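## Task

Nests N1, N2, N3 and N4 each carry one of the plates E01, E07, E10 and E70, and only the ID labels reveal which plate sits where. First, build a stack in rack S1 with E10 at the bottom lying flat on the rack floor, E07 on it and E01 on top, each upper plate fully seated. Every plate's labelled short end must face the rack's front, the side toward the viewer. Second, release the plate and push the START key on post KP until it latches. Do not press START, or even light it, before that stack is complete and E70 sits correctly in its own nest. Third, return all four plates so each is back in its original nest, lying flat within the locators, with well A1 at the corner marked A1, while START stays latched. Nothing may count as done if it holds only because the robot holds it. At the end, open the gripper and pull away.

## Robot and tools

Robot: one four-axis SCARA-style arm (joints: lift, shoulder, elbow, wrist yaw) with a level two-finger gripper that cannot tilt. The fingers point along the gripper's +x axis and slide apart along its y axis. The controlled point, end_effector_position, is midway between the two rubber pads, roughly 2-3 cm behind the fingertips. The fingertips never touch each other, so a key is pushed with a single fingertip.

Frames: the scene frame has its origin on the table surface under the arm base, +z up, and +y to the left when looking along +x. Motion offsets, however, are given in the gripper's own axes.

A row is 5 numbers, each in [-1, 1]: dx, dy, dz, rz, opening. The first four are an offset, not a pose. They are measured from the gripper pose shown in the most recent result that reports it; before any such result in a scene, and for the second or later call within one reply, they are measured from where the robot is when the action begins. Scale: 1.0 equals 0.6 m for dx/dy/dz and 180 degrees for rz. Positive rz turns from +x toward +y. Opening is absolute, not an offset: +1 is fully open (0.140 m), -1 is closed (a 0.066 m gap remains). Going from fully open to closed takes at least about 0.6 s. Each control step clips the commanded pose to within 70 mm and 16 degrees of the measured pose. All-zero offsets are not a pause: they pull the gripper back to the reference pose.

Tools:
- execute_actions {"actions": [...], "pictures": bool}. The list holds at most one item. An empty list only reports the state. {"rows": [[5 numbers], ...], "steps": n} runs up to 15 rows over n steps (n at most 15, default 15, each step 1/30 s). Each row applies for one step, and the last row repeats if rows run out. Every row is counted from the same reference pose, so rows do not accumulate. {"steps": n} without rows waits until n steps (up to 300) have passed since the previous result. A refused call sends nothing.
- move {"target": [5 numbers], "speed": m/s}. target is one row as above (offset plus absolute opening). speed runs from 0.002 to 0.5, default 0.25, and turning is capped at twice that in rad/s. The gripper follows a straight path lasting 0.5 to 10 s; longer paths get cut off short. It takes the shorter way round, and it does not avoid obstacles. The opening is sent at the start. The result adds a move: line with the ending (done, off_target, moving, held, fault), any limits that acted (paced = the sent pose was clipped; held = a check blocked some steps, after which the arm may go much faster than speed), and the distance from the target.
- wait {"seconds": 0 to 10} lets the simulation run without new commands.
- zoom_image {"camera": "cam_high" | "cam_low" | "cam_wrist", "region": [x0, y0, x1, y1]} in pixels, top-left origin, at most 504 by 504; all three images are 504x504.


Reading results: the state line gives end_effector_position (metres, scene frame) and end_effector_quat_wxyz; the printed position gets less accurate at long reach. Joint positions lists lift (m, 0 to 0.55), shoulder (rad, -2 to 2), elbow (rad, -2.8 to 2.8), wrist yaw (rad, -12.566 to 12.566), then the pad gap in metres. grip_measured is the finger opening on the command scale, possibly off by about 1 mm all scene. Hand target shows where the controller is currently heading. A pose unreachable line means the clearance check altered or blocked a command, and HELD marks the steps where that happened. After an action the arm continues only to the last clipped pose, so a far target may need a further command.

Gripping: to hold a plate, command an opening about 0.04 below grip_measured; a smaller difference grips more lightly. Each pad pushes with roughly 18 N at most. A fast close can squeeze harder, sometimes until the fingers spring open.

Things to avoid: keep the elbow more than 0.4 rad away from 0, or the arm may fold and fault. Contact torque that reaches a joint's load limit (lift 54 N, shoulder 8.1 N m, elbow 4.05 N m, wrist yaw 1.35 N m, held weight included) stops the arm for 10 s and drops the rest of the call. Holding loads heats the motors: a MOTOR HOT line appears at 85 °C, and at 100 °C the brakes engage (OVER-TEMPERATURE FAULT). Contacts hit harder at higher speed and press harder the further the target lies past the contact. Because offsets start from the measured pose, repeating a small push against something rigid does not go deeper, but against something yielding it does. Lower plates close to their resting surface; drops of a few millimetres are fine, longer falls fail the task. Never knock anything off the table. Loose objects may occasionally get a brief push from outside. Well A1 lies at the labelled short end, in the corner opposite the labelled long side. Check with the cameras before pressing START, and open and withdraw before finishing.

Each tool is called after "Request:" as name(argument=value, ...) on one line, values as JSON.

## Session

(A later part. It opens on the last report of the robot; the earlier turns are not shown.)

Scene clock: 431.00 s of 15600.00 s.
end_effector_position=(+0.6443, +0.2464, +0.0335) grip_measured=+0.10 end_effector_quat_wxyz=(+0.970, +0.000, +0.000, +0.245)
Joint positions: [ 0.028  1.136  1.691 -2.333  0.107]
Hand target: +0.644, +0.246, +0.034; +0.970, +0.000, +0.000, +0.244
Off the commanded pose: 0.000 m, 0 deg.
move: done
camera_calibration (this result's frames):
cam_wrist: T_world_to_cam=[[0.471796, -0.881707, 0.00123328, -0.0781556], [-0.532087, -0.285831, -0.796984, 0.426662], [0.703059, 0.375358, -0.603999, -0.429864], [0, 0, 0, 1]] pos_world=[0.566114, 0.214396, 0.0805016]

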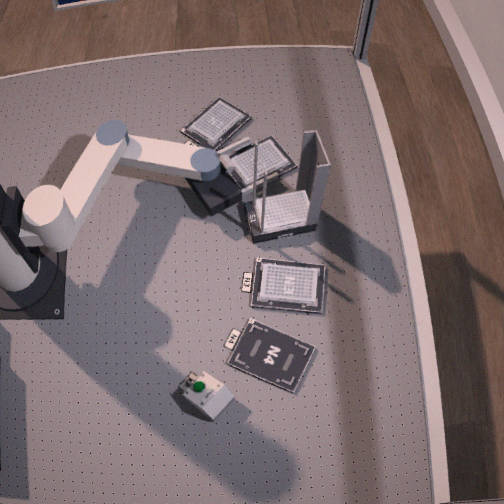

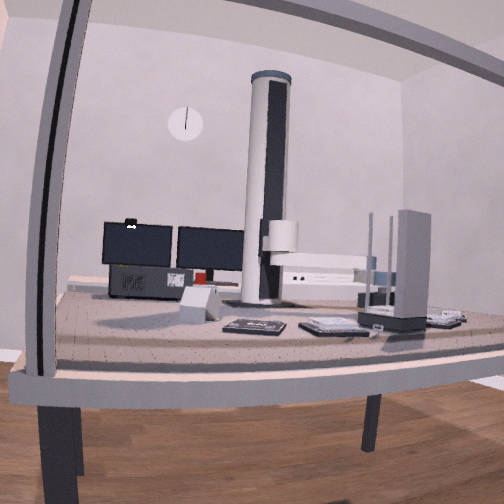

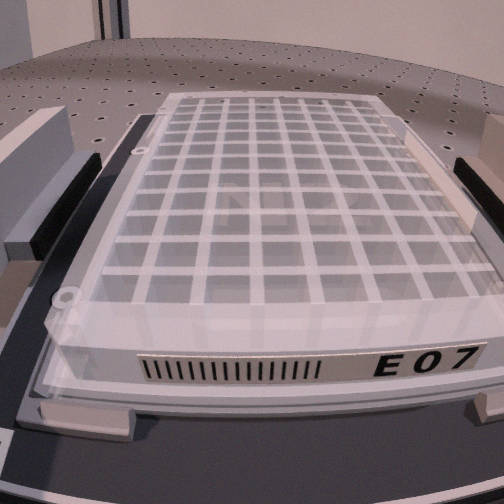

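Request:
move(target=[-0.0007, -0.001, -0.0007, 0.0028, -0.48], speed=0.05)

Request:
execute_actions(actions=[{"rows": [[0,0,0,0,-0.50],[0,0,0,0,-0.52],[0,0,0,0,-0.53],[0,0,0,0,-0.54],[0,0,0,0,-0.55],[0,0,0,0,-0.56],[0,0,0,0,-0.57],[0,0,0,0,-0.58],[0,0,0,0,-0.59],[0,0,0,0,-0.60]], "steps": 12}], pictures=false)

Request:
move(target=[0, 0, 0.4815, 0, -0.6], speed=0.4)

Request:
move(target=[-0.0598, -0.2751, 0, -0.1062, -0.6], speed=0.35)

Request:
zoom_image(camera="cam_wrist", region=[110, 130, 430, 420])

Scene clock: 458.23 s of 15600.00 s.
end_effector_position=(+0.6442, +0.2457, +0.0331) grip_measured=-0.48 end_effector_quat_wxyz=(+0.969, +0.000, +0.000, +0.249)
Joint positions: [ 0.028  1.133  1.689 -2.319  0.085]
Hand target: +0.644, +0.246, +0.033; +0.969, +0.000, +0.000, +0.249
Off the commanded pose: 0.000 m, 0 deg.
After step 90, 23.53 s passed at rest.
move: done
camera_calibration (this result's frames):
cam_wrist: T_world_to_cam=[[0.479499, -0.877541, 0.00123328, -0.0846286], [-0.529564, -0.29048, -0.796984, 0.425639], [0.699745, 0.3815, -0.603999, -0.429155], [0, 0, 0, 1]] pos_world=[0.566281, 0.213097, 0.0801227]

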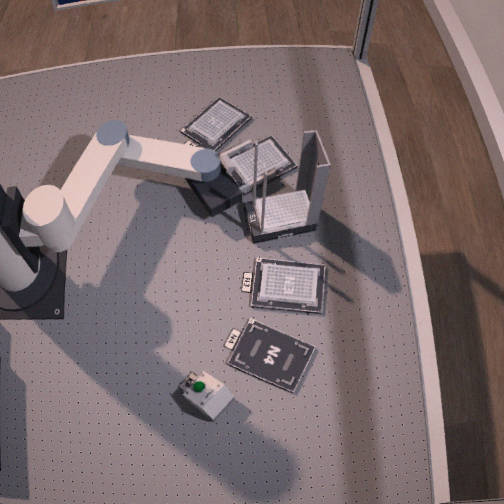

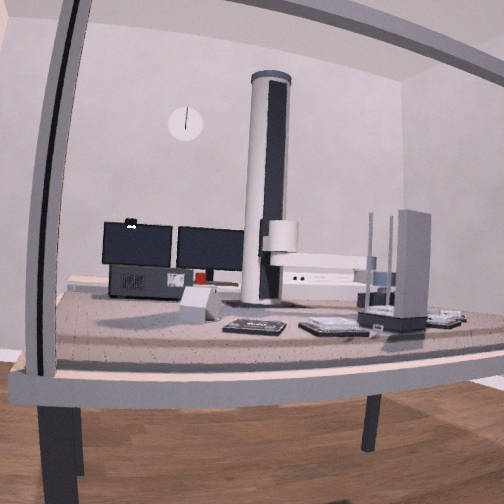

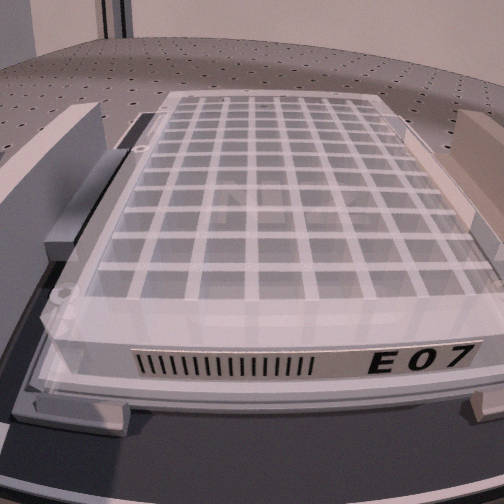

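Scene clock: 458.63 s of 15600.00 s.
end_effector_position=(+0.6442, +0.2457, +0.0331) grip_measured=-0.56 end_effector_quat_wxyz=(+0.969, +0.000, +0.000, +0.249)
Joint positions: [ 0.028  1.133  1.689 -2.319  0.082]
Hand target: +0.644, +0.246, +0.033; +0.969, +0.000, +0.000, +0.249
Off the commanded pose: 0.000 m, 0 deg.
Steps of this call (steps 1 to 12: all 12 steps of this action). Readings (end_effector_position):
1: (+0.6442, +0.2457, +0.0331)
2: (+0.6442, +0.2458, +0.0331)
4: (+0.6442, +0.2458, +0.0331)
8: (+0.6442, +0.2458, +0.0331)
12: the state above

Scene clock: 460.13 s of 15600.00 s.
end_effector_position=(+0.6442, +0.2458, +0.3221) grip_measured=-0.56 end_effector_quat_wxyz=(+0.969, +0.000, +0.000, +0.249)
Joint positions: [ 0.317  1.133  1.689 -2.319  0.082]
Hand target: +0.644, +0.246, +0.322; +0.969, +0.000, +0.000, +0.249
Off the commanded pose: 0.000 m, 0 deg.
move: done
camera_calibration (this result's frames):
cam_wrist: T_world_to_cam=[[0.479559, -0.877509, 0.00123328, -0.0850036], [-0.529544, -0.290516, -0.796984, 0.655913], [0.699719, 0.381548, -0.603999, -0.254641], [0, 0, 0, 1]] pos_world=[0.566276, 0.21312, 0.369054]

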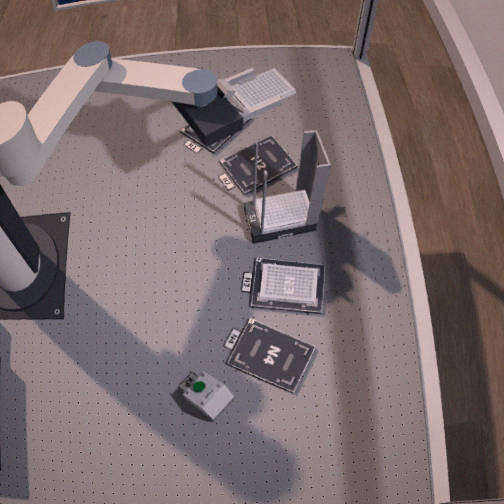

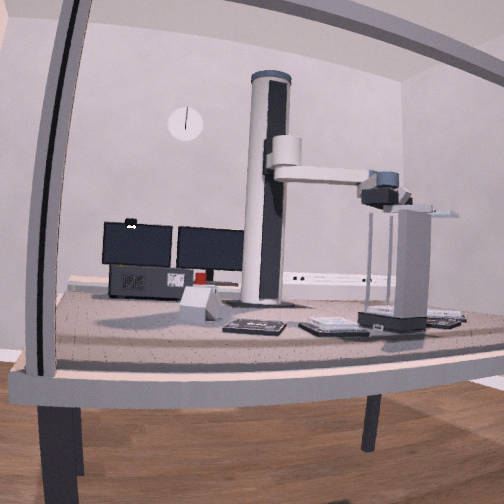

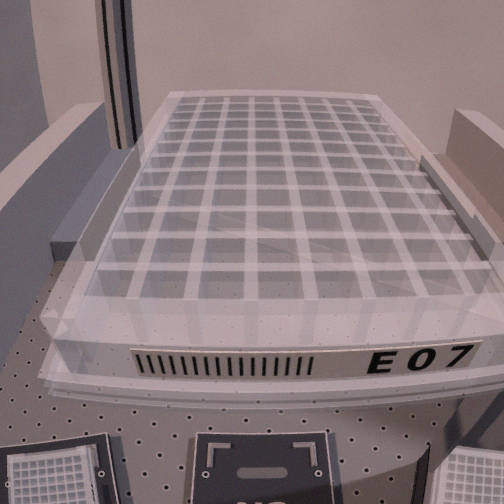

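Scene clock: 461.03 s of 15600.00 s.
end_effector_position=(+0.6923, +0.0836, +0.3220) grip_measured=-0.56 end_effector_quat_wxyz=(+0.996, +0.000, +0.000, +0.085)
Joint positions: [ 0.317  0.829  1.656 -2.316  0.082]
Hand target: +0.692, +0.084, +0.322; +0.996, +0.000, +0.000, +0.085
Off the commanded pose: 0.000 m, 0 deg.
move: done
camera_calibration (this result's frames):
cam_wrist: T_world_to_cam=[[0.165405, -0.986225, 0.00123328, -0.0237524], [-0.595517, -0.100874, -0.796984, 0.664106], [0.78613, 0.131091, -0.603999, -0.26533], [0, 0, 0, 1]] pos_world=[0.607999, 0.0783482, 0.369052]

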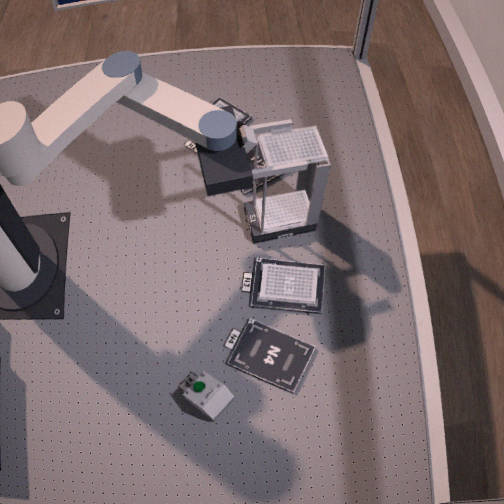

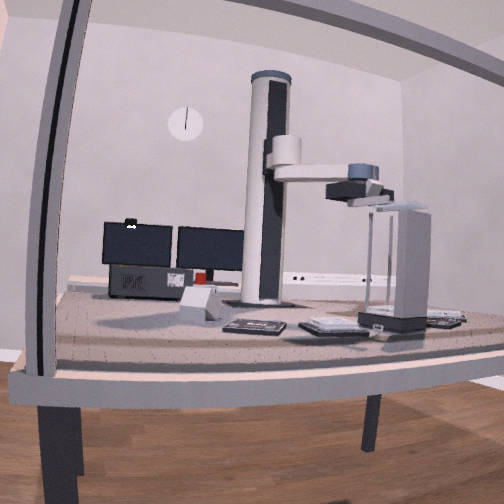

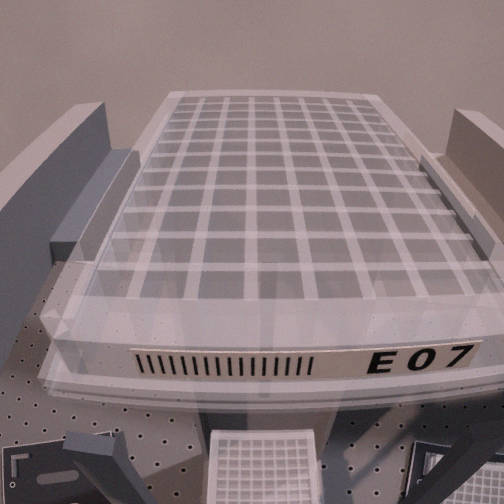

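Region (110, 130, 430, 420) of cam_wrist's 504x504 image, scaled by 1.575, with more detail than that image has; it fills the top 457 rows of this view, and the rest is white.

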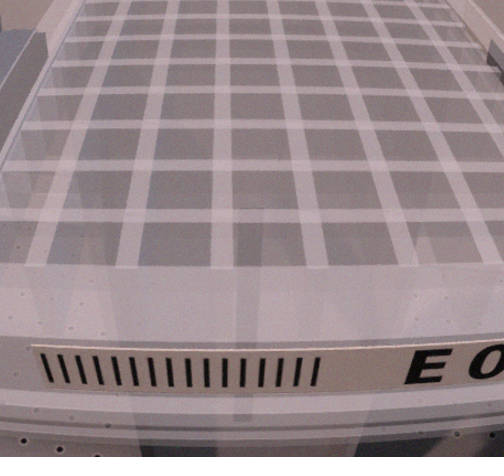

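Request:
zoom_image(camera="cam_wrist", region=[20, 364, 160, 504])

Request:
zoom_image(camera="cam_wrist", region=[404, 384, 504, 484])

Request:
zoom_image(camera="cam_wrist", region=[220, 240, 320, 340])

Region (20, 364, 160, 504) of cam_wrist's 504x504 image, scaled by 3.600, with more detail than that image has.

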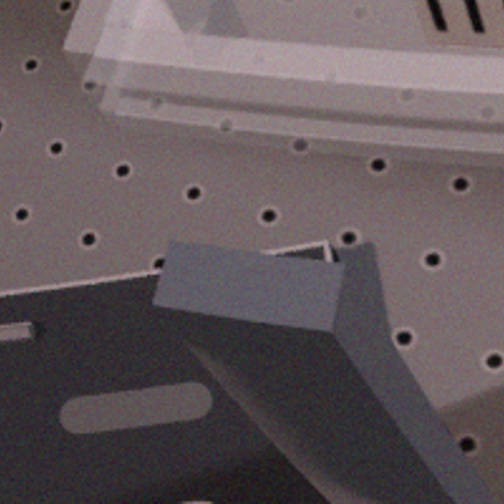

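Region (404, 384, 504, 484) of cam_wrist's 504x504 image, scaled by 5.040, with more detail than that image has.

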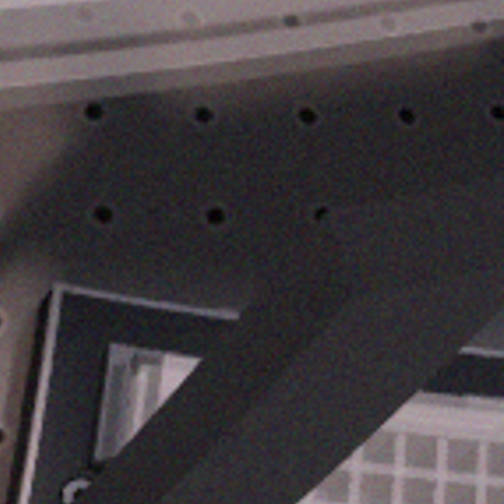

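Region (220, 240, 320, 340) of cam_wrist's 504x504 image, scaled by 5.040, with more detail than that image has.

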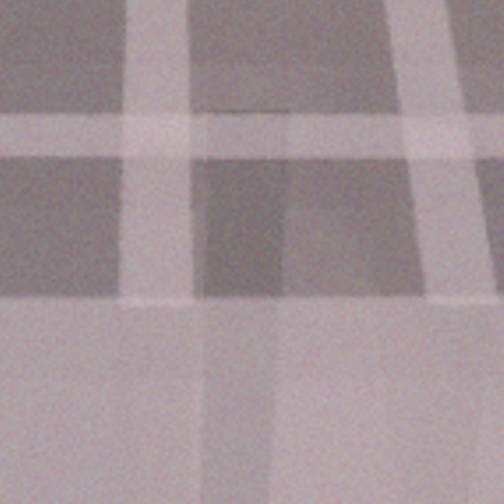

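Request:
move(target=[0, 0.0005, -0.0133, 0, -0.6], speed=0.05)

Request:
move(target=[0, 0, -0.39, 0, -0.6], speed=0.3)

Request:
move(target=[0, 0, -0.0083, 0, -0.6], speed=0.02)

Request:
zoom_image(camera="cam_wrist", region=[60, 260, 360, 504])

Scene clock: 484.47 s of 15600.00 s.
end_effector_position=(+0.6923, +0.0839, +0.3140) grip_measured=-0.56 end_effector_quat_wxyz=(+0.996, +0.000, +0.000, +0.085)
Joint positions: [ 0.309  0.83   1.657 -2.317  0.082]
Hand target: +0.692, +0.084, +0.314; +0.996, +0.000, +0.000, +0.085
Off the commanded pose: 0.000 m, 0 deg.
After step 90, 19.73 s passed at rest.
move: done
camera_calibration (this result's frames):
cam_wrist: T_world_to_cam=[[0.165624, -0.986188, 0.00123328, -0.023658], [-0.595495, -0.101006, -0.796984, 0.657721], [0.786101, 0.131265, -0.603999, -0.270172], [0, 0, 0, 1]] pos_world=[0.607971, 0.0785669, 0.361038]

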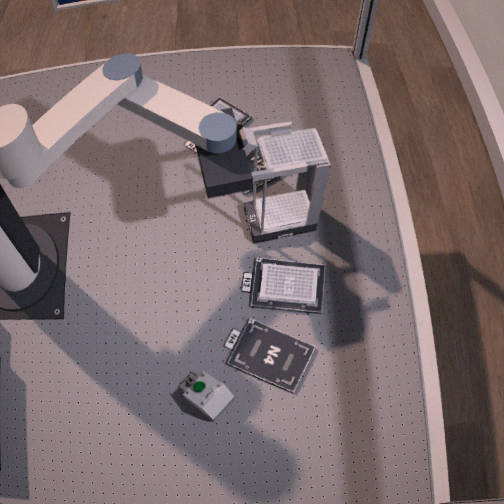

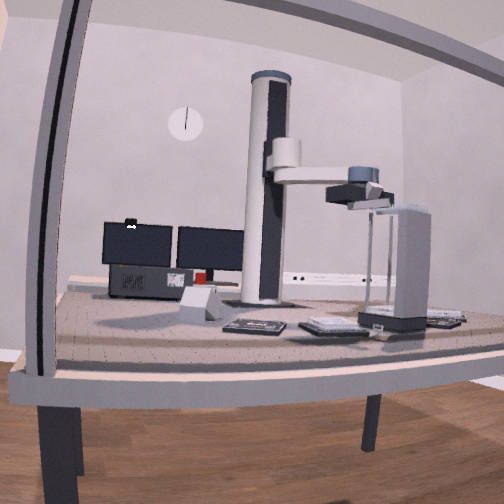

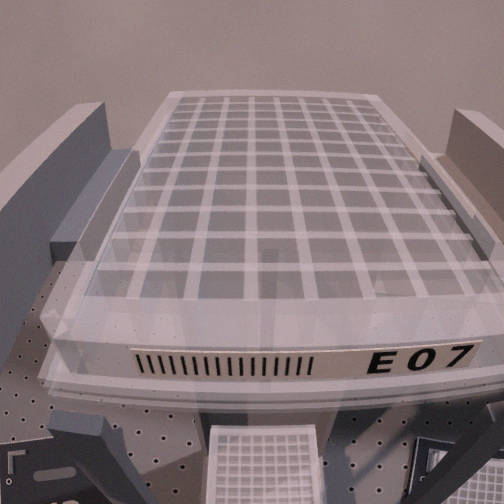

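Scene clock: 485.70 s of 15600.00 s.
end_effector_position=(+0.6923, +0.0839, +0.0800) grip_measured=-0.56 end_effector_quat_wxyz=(+0.996, +0.000, +0.000, +0.085)
Joint positions: [ 0.075  0.83   1.656 -2.317  0.082]
Hand target: +0.692, +0.084, +0.080; +0.996, +0.000, +0.000, +0.085
Off the commanded pose: 0.000 m, 0 deg.
move: done
camera_calibration (this result's frames):
cam_wrist: T_world_to_cam=[[0.165576, -0.986196, 0.00123328, -0.0233518], [-0.5955, -0.100977, -0.796984, 0.471179], [0.786107, 0.131227, -0.603999, -0.411538], [0, 0, 0, 1]] pos_world=[0.607966, 0.078554, 0.126983]

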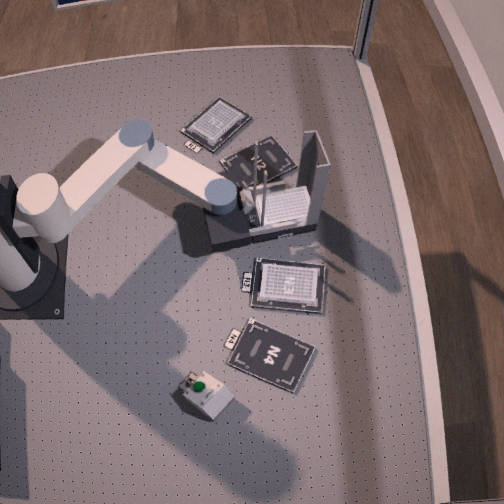

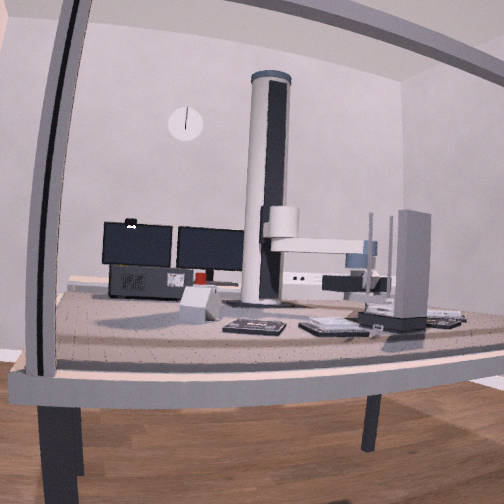

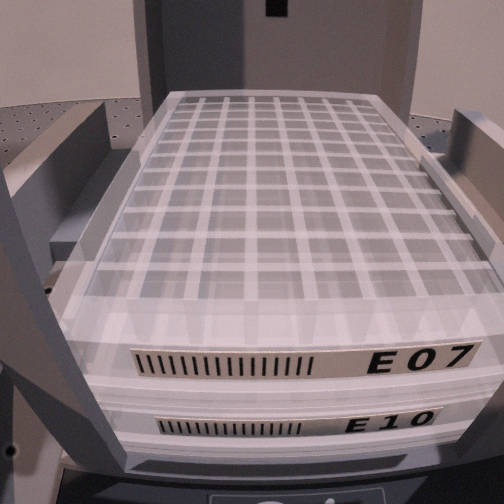

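Scene clock: 486.40 s of 15600.00 s.
end_effector_position=(+0.6923, +0.0839, +0.0750) grip_measured=-0.56 end_effector_quat_wxyz=(+0.996, +0.000, +0.000, +0.085)
Joint positions: [ 0.07   0.83   1.656 -2.317  0.082]
Hand target: +0.692, +0.084, +0.075; +0.996, +0.000, +0.000, +0.085
Off the commanded pose: 0.000 m, 0 deg.
move: done
camera_calibration (this result's frames):
cam_wrist: T_world_to_cam=[[0.165576, -0.986196, 0.00123328, -0.0233456], [-0.5955, -0.100977, -0.796984, 0.467194], [0.786107, 0.131227, -0.603999, -0.414557], [0, 0, 0, 1]] pos_world=[0.607966, 0.0785539, 0.121983]

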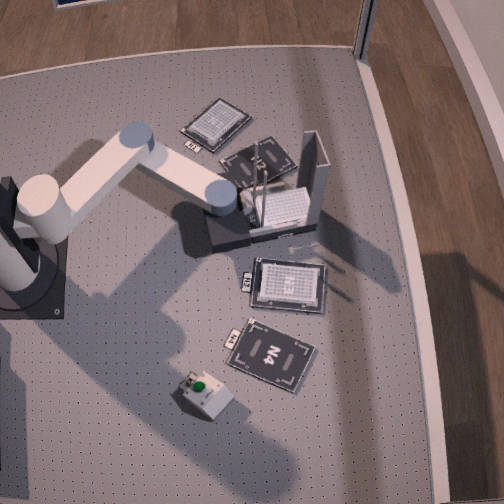

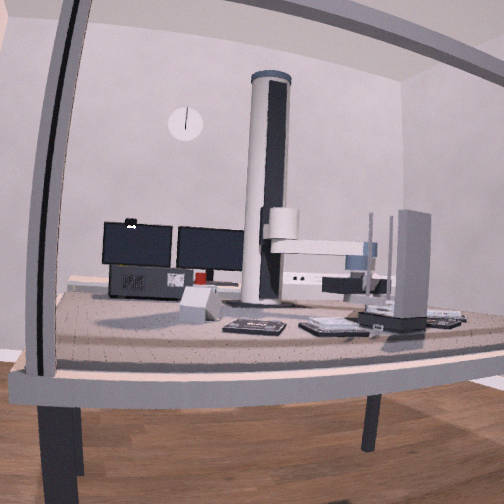

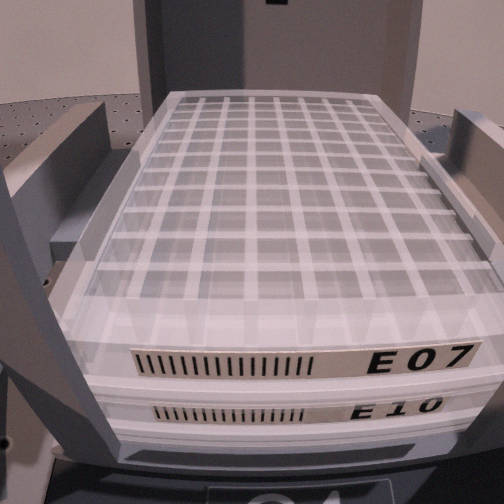

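Region (60, 260, 360, 504) of cam_wrist's 504x504 image, scaled by 1.680, with more detail than that image has; it fills the top 410 rows of this view, and the rest is white.

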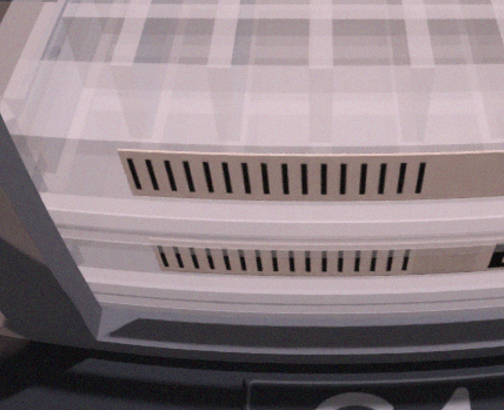

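No disturbance. Release, retreat, and go to N1.

Request:
execute_actions(actions=[{"rows": [[0,0,0,0,-0.57],[0,0,0,0,-0.55],[0,0,0,0,-0.53],[0,0,0,0,-0.5],[0,0,0,0,0.1]], "steps": 15}])

Request:
zoom_image(camera="cam_wrist", region=[60, 260, 360, 504])

Request:
move(target=[-0.2, 0, 0, 0, 0.1], speed=0.35)

Request:
zoom_image(camera="cam_wrist", region=[140, 30, 410, 200])

Request:
move(target=[0.0378, 0.5412, -0.025, 0.2088, 0.1], speed=0.45)

Request:
move(target=[0, 0, -0.0448, 0, 0.1], speed=0.15)

Request:
zoom_image(camera="cam_wrist", region=[110, 130, 430, 420])

Request:
zoom_image(camera="cam_wrist", region=[100, 80, 300, 280])

Scene clock: 502.40 s of 15600.00 s.
end_effector_position=(+0.6923, +0.0839, +0.0750) grip_measured=+0.10 end_effector_quat_wxyz=(+0.996, +0.000, +0.000, +0.085)
Joint positions: [ 0.07   0.83   1.656 -2.317  0.107]
Hand target: +0.692, +0.084, +0.075; +0.996, +0.000, +0.000, +0.085
Off the commanded pose: 0.000 m, 0 deg.
Steps of this call (steps 1 to 90: nothing new was sent; then 12.50 s passed at rest; steps 91 to 105: all 15 steps of this action). Readings (end_effector_position):
91: (+0.6923, +0.0839, +0.0750)
92: (+0.6923, +0.0839, +0.0750)
94: (+0.6923, +0.0839, +0.0750)
98: (+0.6923, +0.0839, +0.0750)
105: the state above
camera_calibration (this result's frames):
cam_wrist: T_world_to_cam=[[0.165576, -0.986196, 0.00123328, -0.0233453], [-0.5955, -0.100977, -0.796984, 0.467194], [0.786107, 0.131227, -0.603999, -0.414557], [0, 0, 0, 1]] pos_world=[0.607966, 0.0785539, 0.121983]

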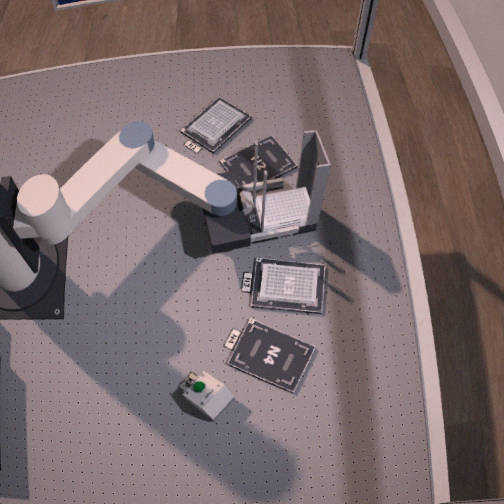

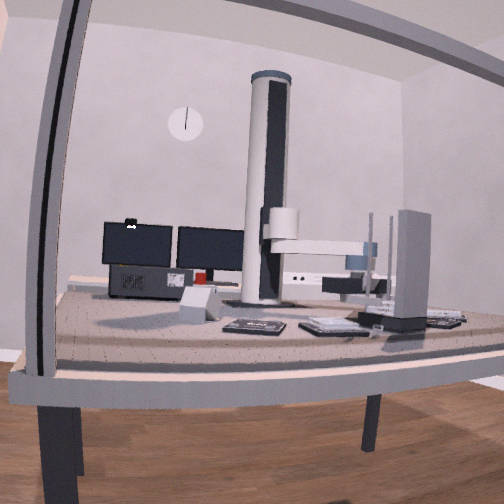

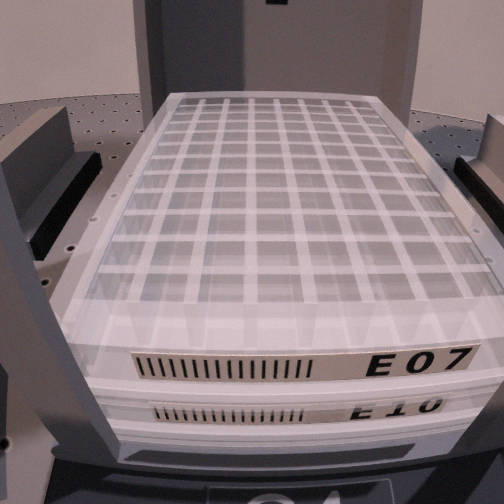

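Region (60, 260, 360, 504) of cam_wrist's 504x504 image, scaled by 1.680, with more detail than that image has; it fills the top 410 rows of this view, and the rest is white.

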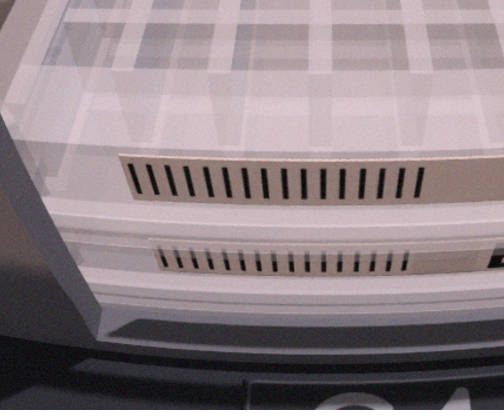

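Scene clock: 503.43 s of 15600.00 s.
end_effector_position=(+0.5740, +0.0636, +0.0750) grip_measured=+0.10 end_effector_quat_wxyz=(+0.996, +0.000, +0.000, +0.084)
Joint positions: [ 0.07   1.064  1.055 -1.951  0.107]
Hand target: +0.574, +0.064, +0.075; +0.996, +0.000, +0.000, +0.085
Off the commanded pose: 0.000 m, 0 deg.
move: done
camera_calibration (this result's frames):
cam_wrist: T_world_to_cam=[[0.165127, -0.986271, 0.00123328, -0.0234412], [-0.595546, -0.100706, -0.796984, 0.394695], [0.786167, 0.130869, -0.603999, -0.318915], [0, 0, 0, 1]] pos_world=[0.48965, 0.0583651, 0.12197]

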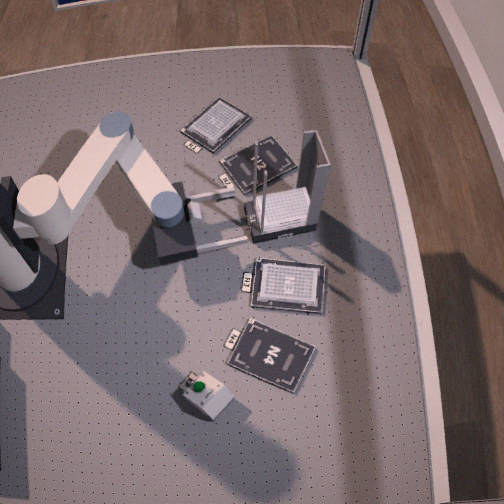

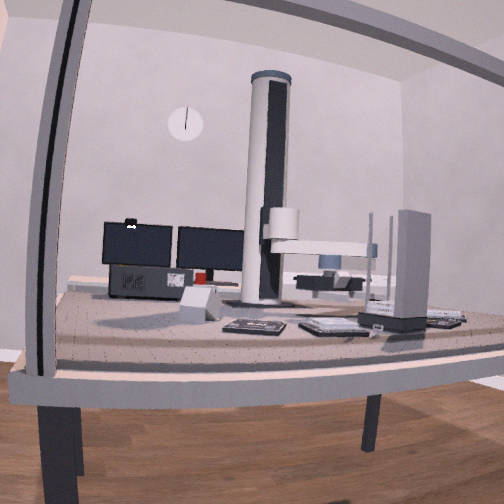

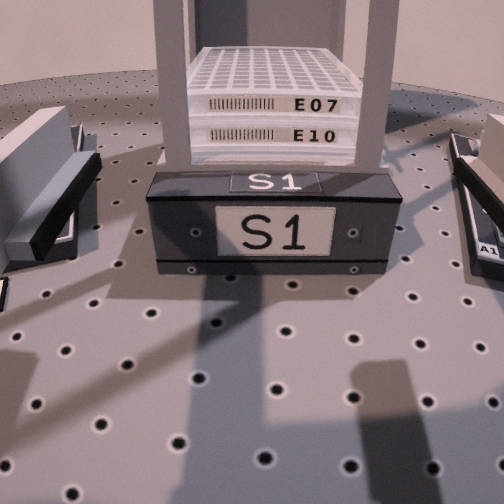

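Region (140, 30, 410, 200) of cam_wrist's 504x504 image, scaled by 1.867, with more detail than that image has; it fills the top 317 rows of this view, and the rest is white.

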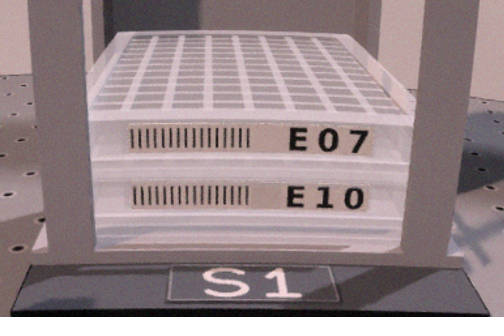

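Scene clock: 504.67 s of 15600.00 s.
end_effector_position=(+0.5417, +0.3877, +0.0600) grip_measured=+0.10 end_effector_quat_wxyz=(+0.916, +0.000, +0.000, +0.401)
Joint positions: [ 0.055  1.457  1.713 -2.344  0.107]
Hand target: +0.542, +0.388, +0.060; +0.916, +0.000, +0.000, +0.401
Off the commanded pose: 0.000 m, 0 deg.
move: done
camera_calibration (this result's frames):
cam_wrist: T_world_to_cam=[[0.732933, -0.680299, 0.00123328, -0.124665], [-0.41018, -0.44336, -0.796984, 0.428612], [0.542735, 0.58363, -0.603999, -0.388678], [0, 0, 0, 1]] pos_world=[0.478129, 0.332065, 0.10699]

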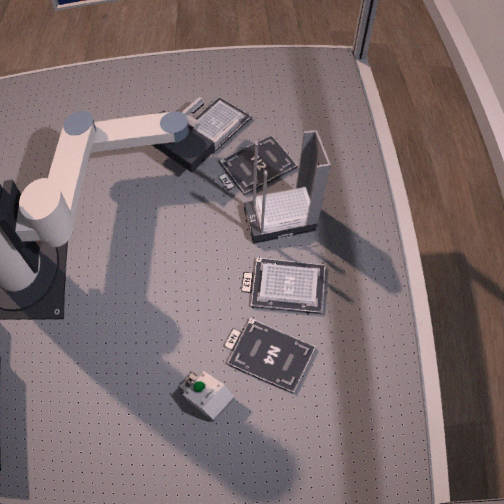

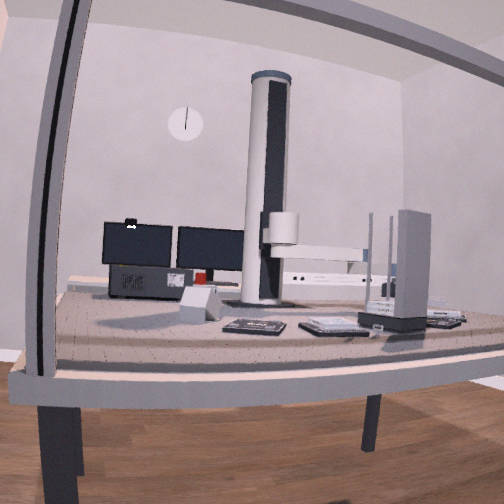

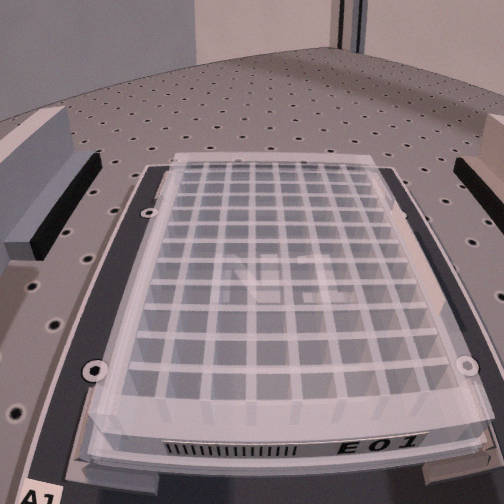

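Scene clock: 505.37 s of 15600.00 s.
end_effector_position=(+0.5417, +0.3877, +0.0331) grip_measured=+0.10 end_effector_quat_wxyz=(+0.916, +0.000, +0.000, +0.401)
Joint positions: [ 0.028  1.457  1.713 -2.344  0.107]
Hand target: +0.542, +0.388, +0.033; +0.916, +0.000, +0.000, +0.401
Off the commanded pose: 0.000 m, 0 deg.
move: done
camera_calibration (this result's frames):
cam_wrist: T_world_to_cam=[[0.73292, -0.680314, 0.00123328, -0.124625], [-0.410189, -0.443352, -0.796984, 0.407154], [0.542746, 0.583619, -0.603999, -0.40494], [0, 0, 0, 1]] pos_world=[0.47813, 0.332059, 0.080066]

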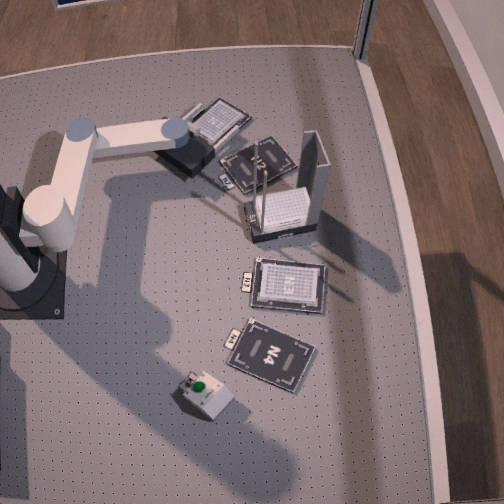

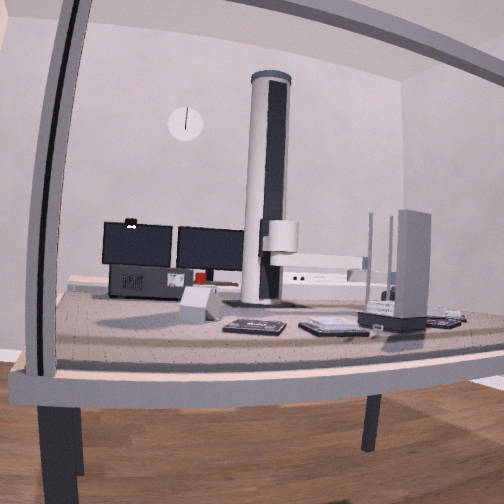

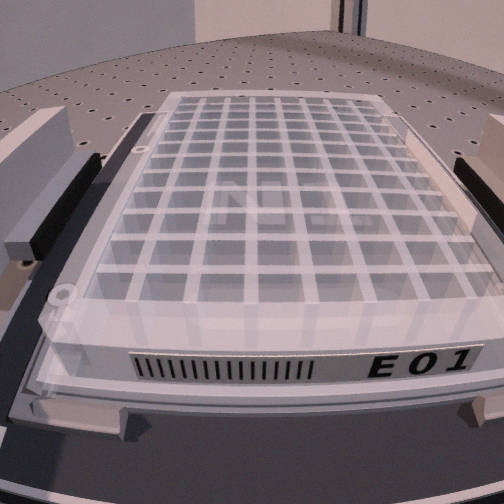

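Region (110, 130, 430, 420) of cam_wrist's 504x504 image, scaled by 1.575, with more detail than that image has; it fills the top 457 rows of this view, and the rest is white.

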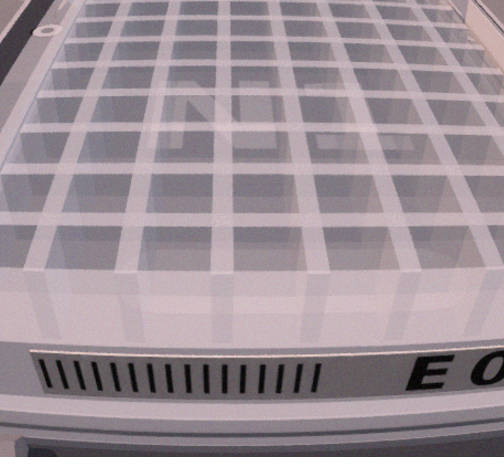

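Region (100, 80, 300, 280) of cam_wrist's 504x504 image, scaled by 2.520, with more detail than that image has.

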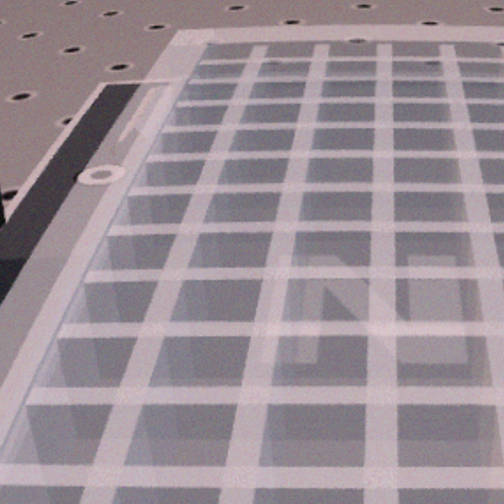

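Request:
move(target=[-0.001, -0.0002, 0, -0.0008, -0.48], speed=0.05)

Request:
execute_actions(actions=[{"rows": [[0,0,0,0,-0.50],[0,0,0,0,-0.52],[0,0,0,0,-0.53],[0,0,0,0,-0.54],[0,0,0,0,-0.55],[0,0,0,0,-0.56],[0,0,0,0,-0.57],[0,0,0,0,-0.58],[0,0,0,0,-0.59],[0,0,0,0,-0.60]], "steps": 12}], pictures=false)

Request:
move(target=[0, 0, 0.48, 0, -0.6], speed=0.45)

Request:
move(target=[-0.1996, -0.528, 0, -0.2081, -0.6], speed=0.4)

Request:
zoom_image(camera="cam_wrist", region=[110, 130, 430, 420])

Scene clock: 518.63 s of 15600.00 s.
end_effector_position=(+0.5414, +0.3872, +0.0331) grip_measured=-0.48 end_effector_quat_wxyz=(+0.916, +0.000, +0.000, +0.400)
Joint positions: [ 0.028  1.459  1.709 -2.344  0.085]
Hand target: +0.541, +0.387, +0.033; +0.916, +0.000, +0.000, +0.400
Off the commanded pose: 0.000 m, 0 deg.
After step 90, 9.57 s passed at rest.
move: done
camera_calibration (this result's frames):
cam_wrist: T_world_to_cam=[[0.731426, -0.68192, 0.00123328, -0.123349], [-0.411161, -0.442452, -0.796984, 0.406988], [0.544025, 0.582428, -0.603999, -0.404711], [0, 0, 0, 1]] pos_world=[0.477731, 0.331674, 0.08007]

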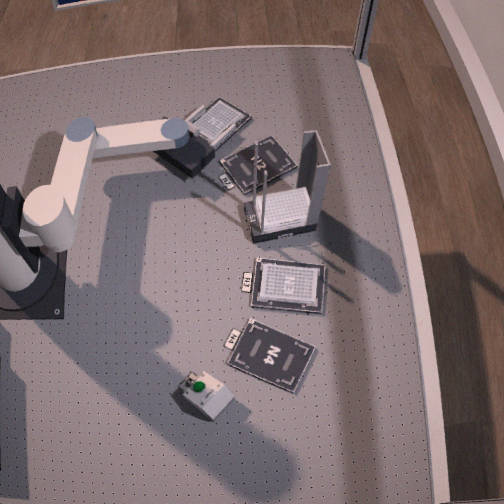

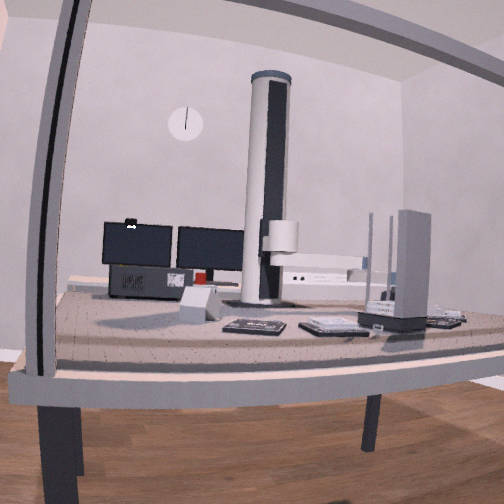

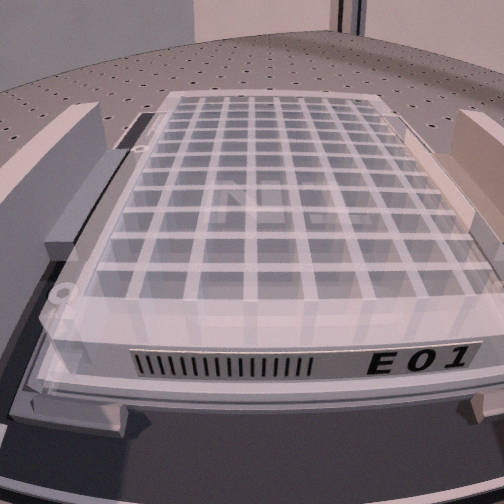

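Scene clock: 519.03 s of 15600.00 s.
end_effector_position=(+0.5414, +0.3872, +0.0331) grip_measured=-0.56 end_effector_quat_wxyz=(+0.916, +0.000, +0.000, +0.400)
Joint positions: [ 0.028  1.459  1.709 -2.344  0.082]
Hand target: +0.541, +0.387, +0.033; +0.916, +0.000, +0.000, +0.400
Off the commanded pose: 0.000 m, 0 deg.
Steps of this call (steps 1 to 12: all 12 steps of this action). Readings (end_effector_position):
1: (+0.5414, +0.3872, +0.0331)
2: (+0.5414, +0.3872, +0.0331)
4: (+0.5414, +0.3872, +0.0331)
8: (+0.5414, +0.3872, +0.0331)
12: the state above

Scene clock: 520.50 s of 15600.00 s.
end_effector_position=(+0.5414, +0.3872, +0.3211) grip_measured=-0.56 end_effector_quat_wxyz=(+0.916, +0.000, +0.000, +0.400)
Joint positions: [ 0.316  1.459  1.709 -2.344  0.082]
Hand target: +0.541, +0.387, +0.321; +0.916, +0.000, +0.000, +0.400
Off the commanded pose: 0.000 m, 0 deg.
move: done; limits=paced
camera_calibration (this result's frames):
cam_wrist: T_world_to_cam=[[0.731441, -0.681904, 0.00123328, -0.123713], [-0.411151, -0.44246, -0.796984, 0.636547], [0.544012, 0.58244, -0.603999, -0.230743], [0, 0, 0, 1]] pos_world=[0.477733, 0.33168, 0.368101]

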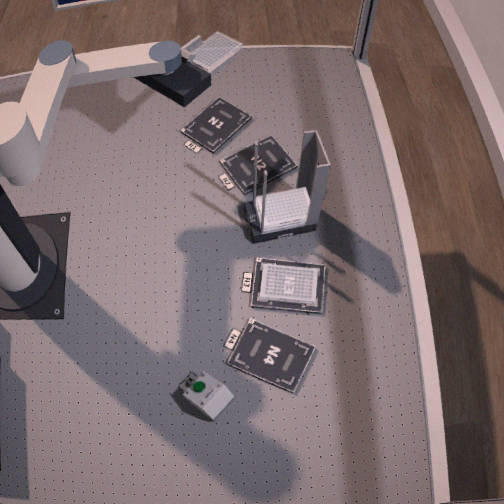

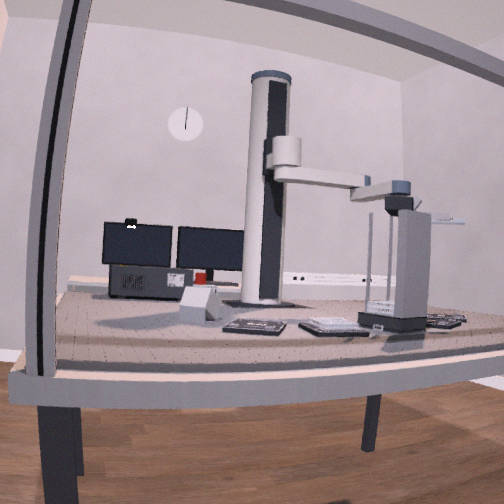

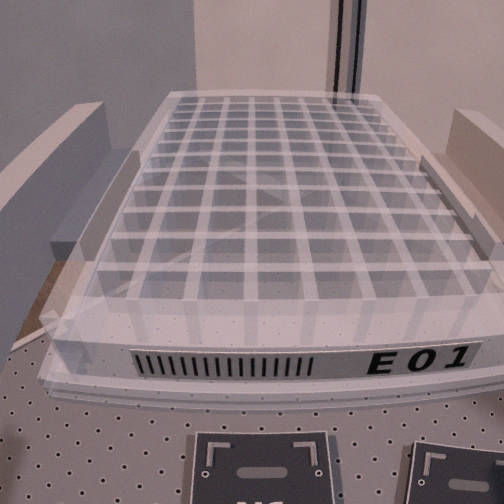

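Scene clock: 521.83 s of 15600.00 s.
end_effector_position=(+0.6923, +0.0838, +0.3211) grip_measured=-0.56 end_effector_quat_wxyz=(+0.996, +0.000, +0.000, +0.085)
Joint positions: [ 0.316  0.829  1.657 -2.316  0.082]
Hand target: +0.692, +0.084, +0.321; +0.996, +0.000, +0.000, +0.085
Off the commanded pose: 0.000 m, 0 deg.
move: done
camera_calibration (this result's frames):
cam_wrist: T_world_to_cam=[[0.165766, -0.986164, 0.00123328, -0.0238398], [-0.59548, -0.101092, -0.796984, 0.663345], [0.786082, 0.131379, -0.603999, -0.265913], [0, 0, 0, 1]] pos_world=[0.60799, 0.0784844, 0.368093]

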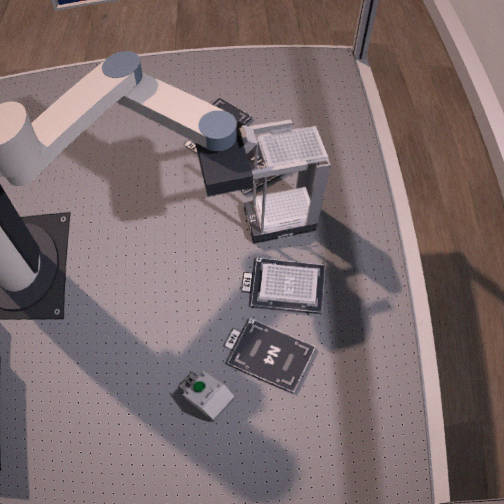

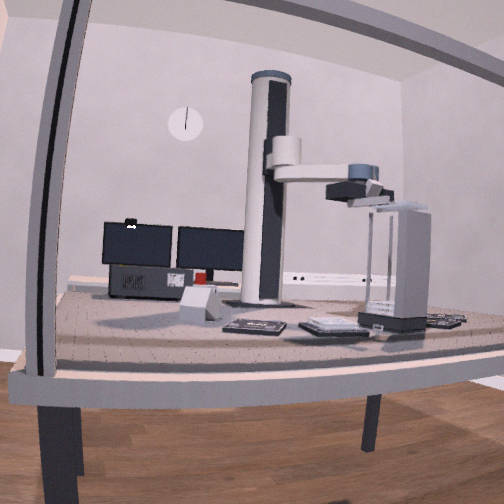

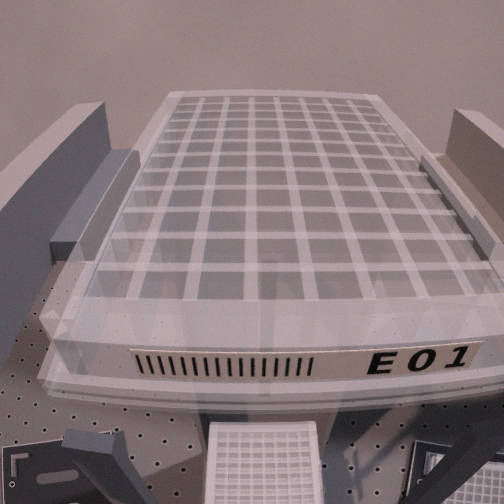

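Region (110, 130, 430, 420) of cam_wrist's 504x504 image, scaled by 1.575, with more detail than that image has; it fills the top 457 rows of this view, and the rest is white.

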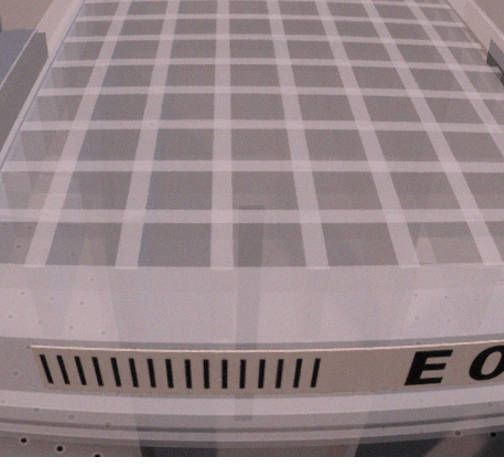

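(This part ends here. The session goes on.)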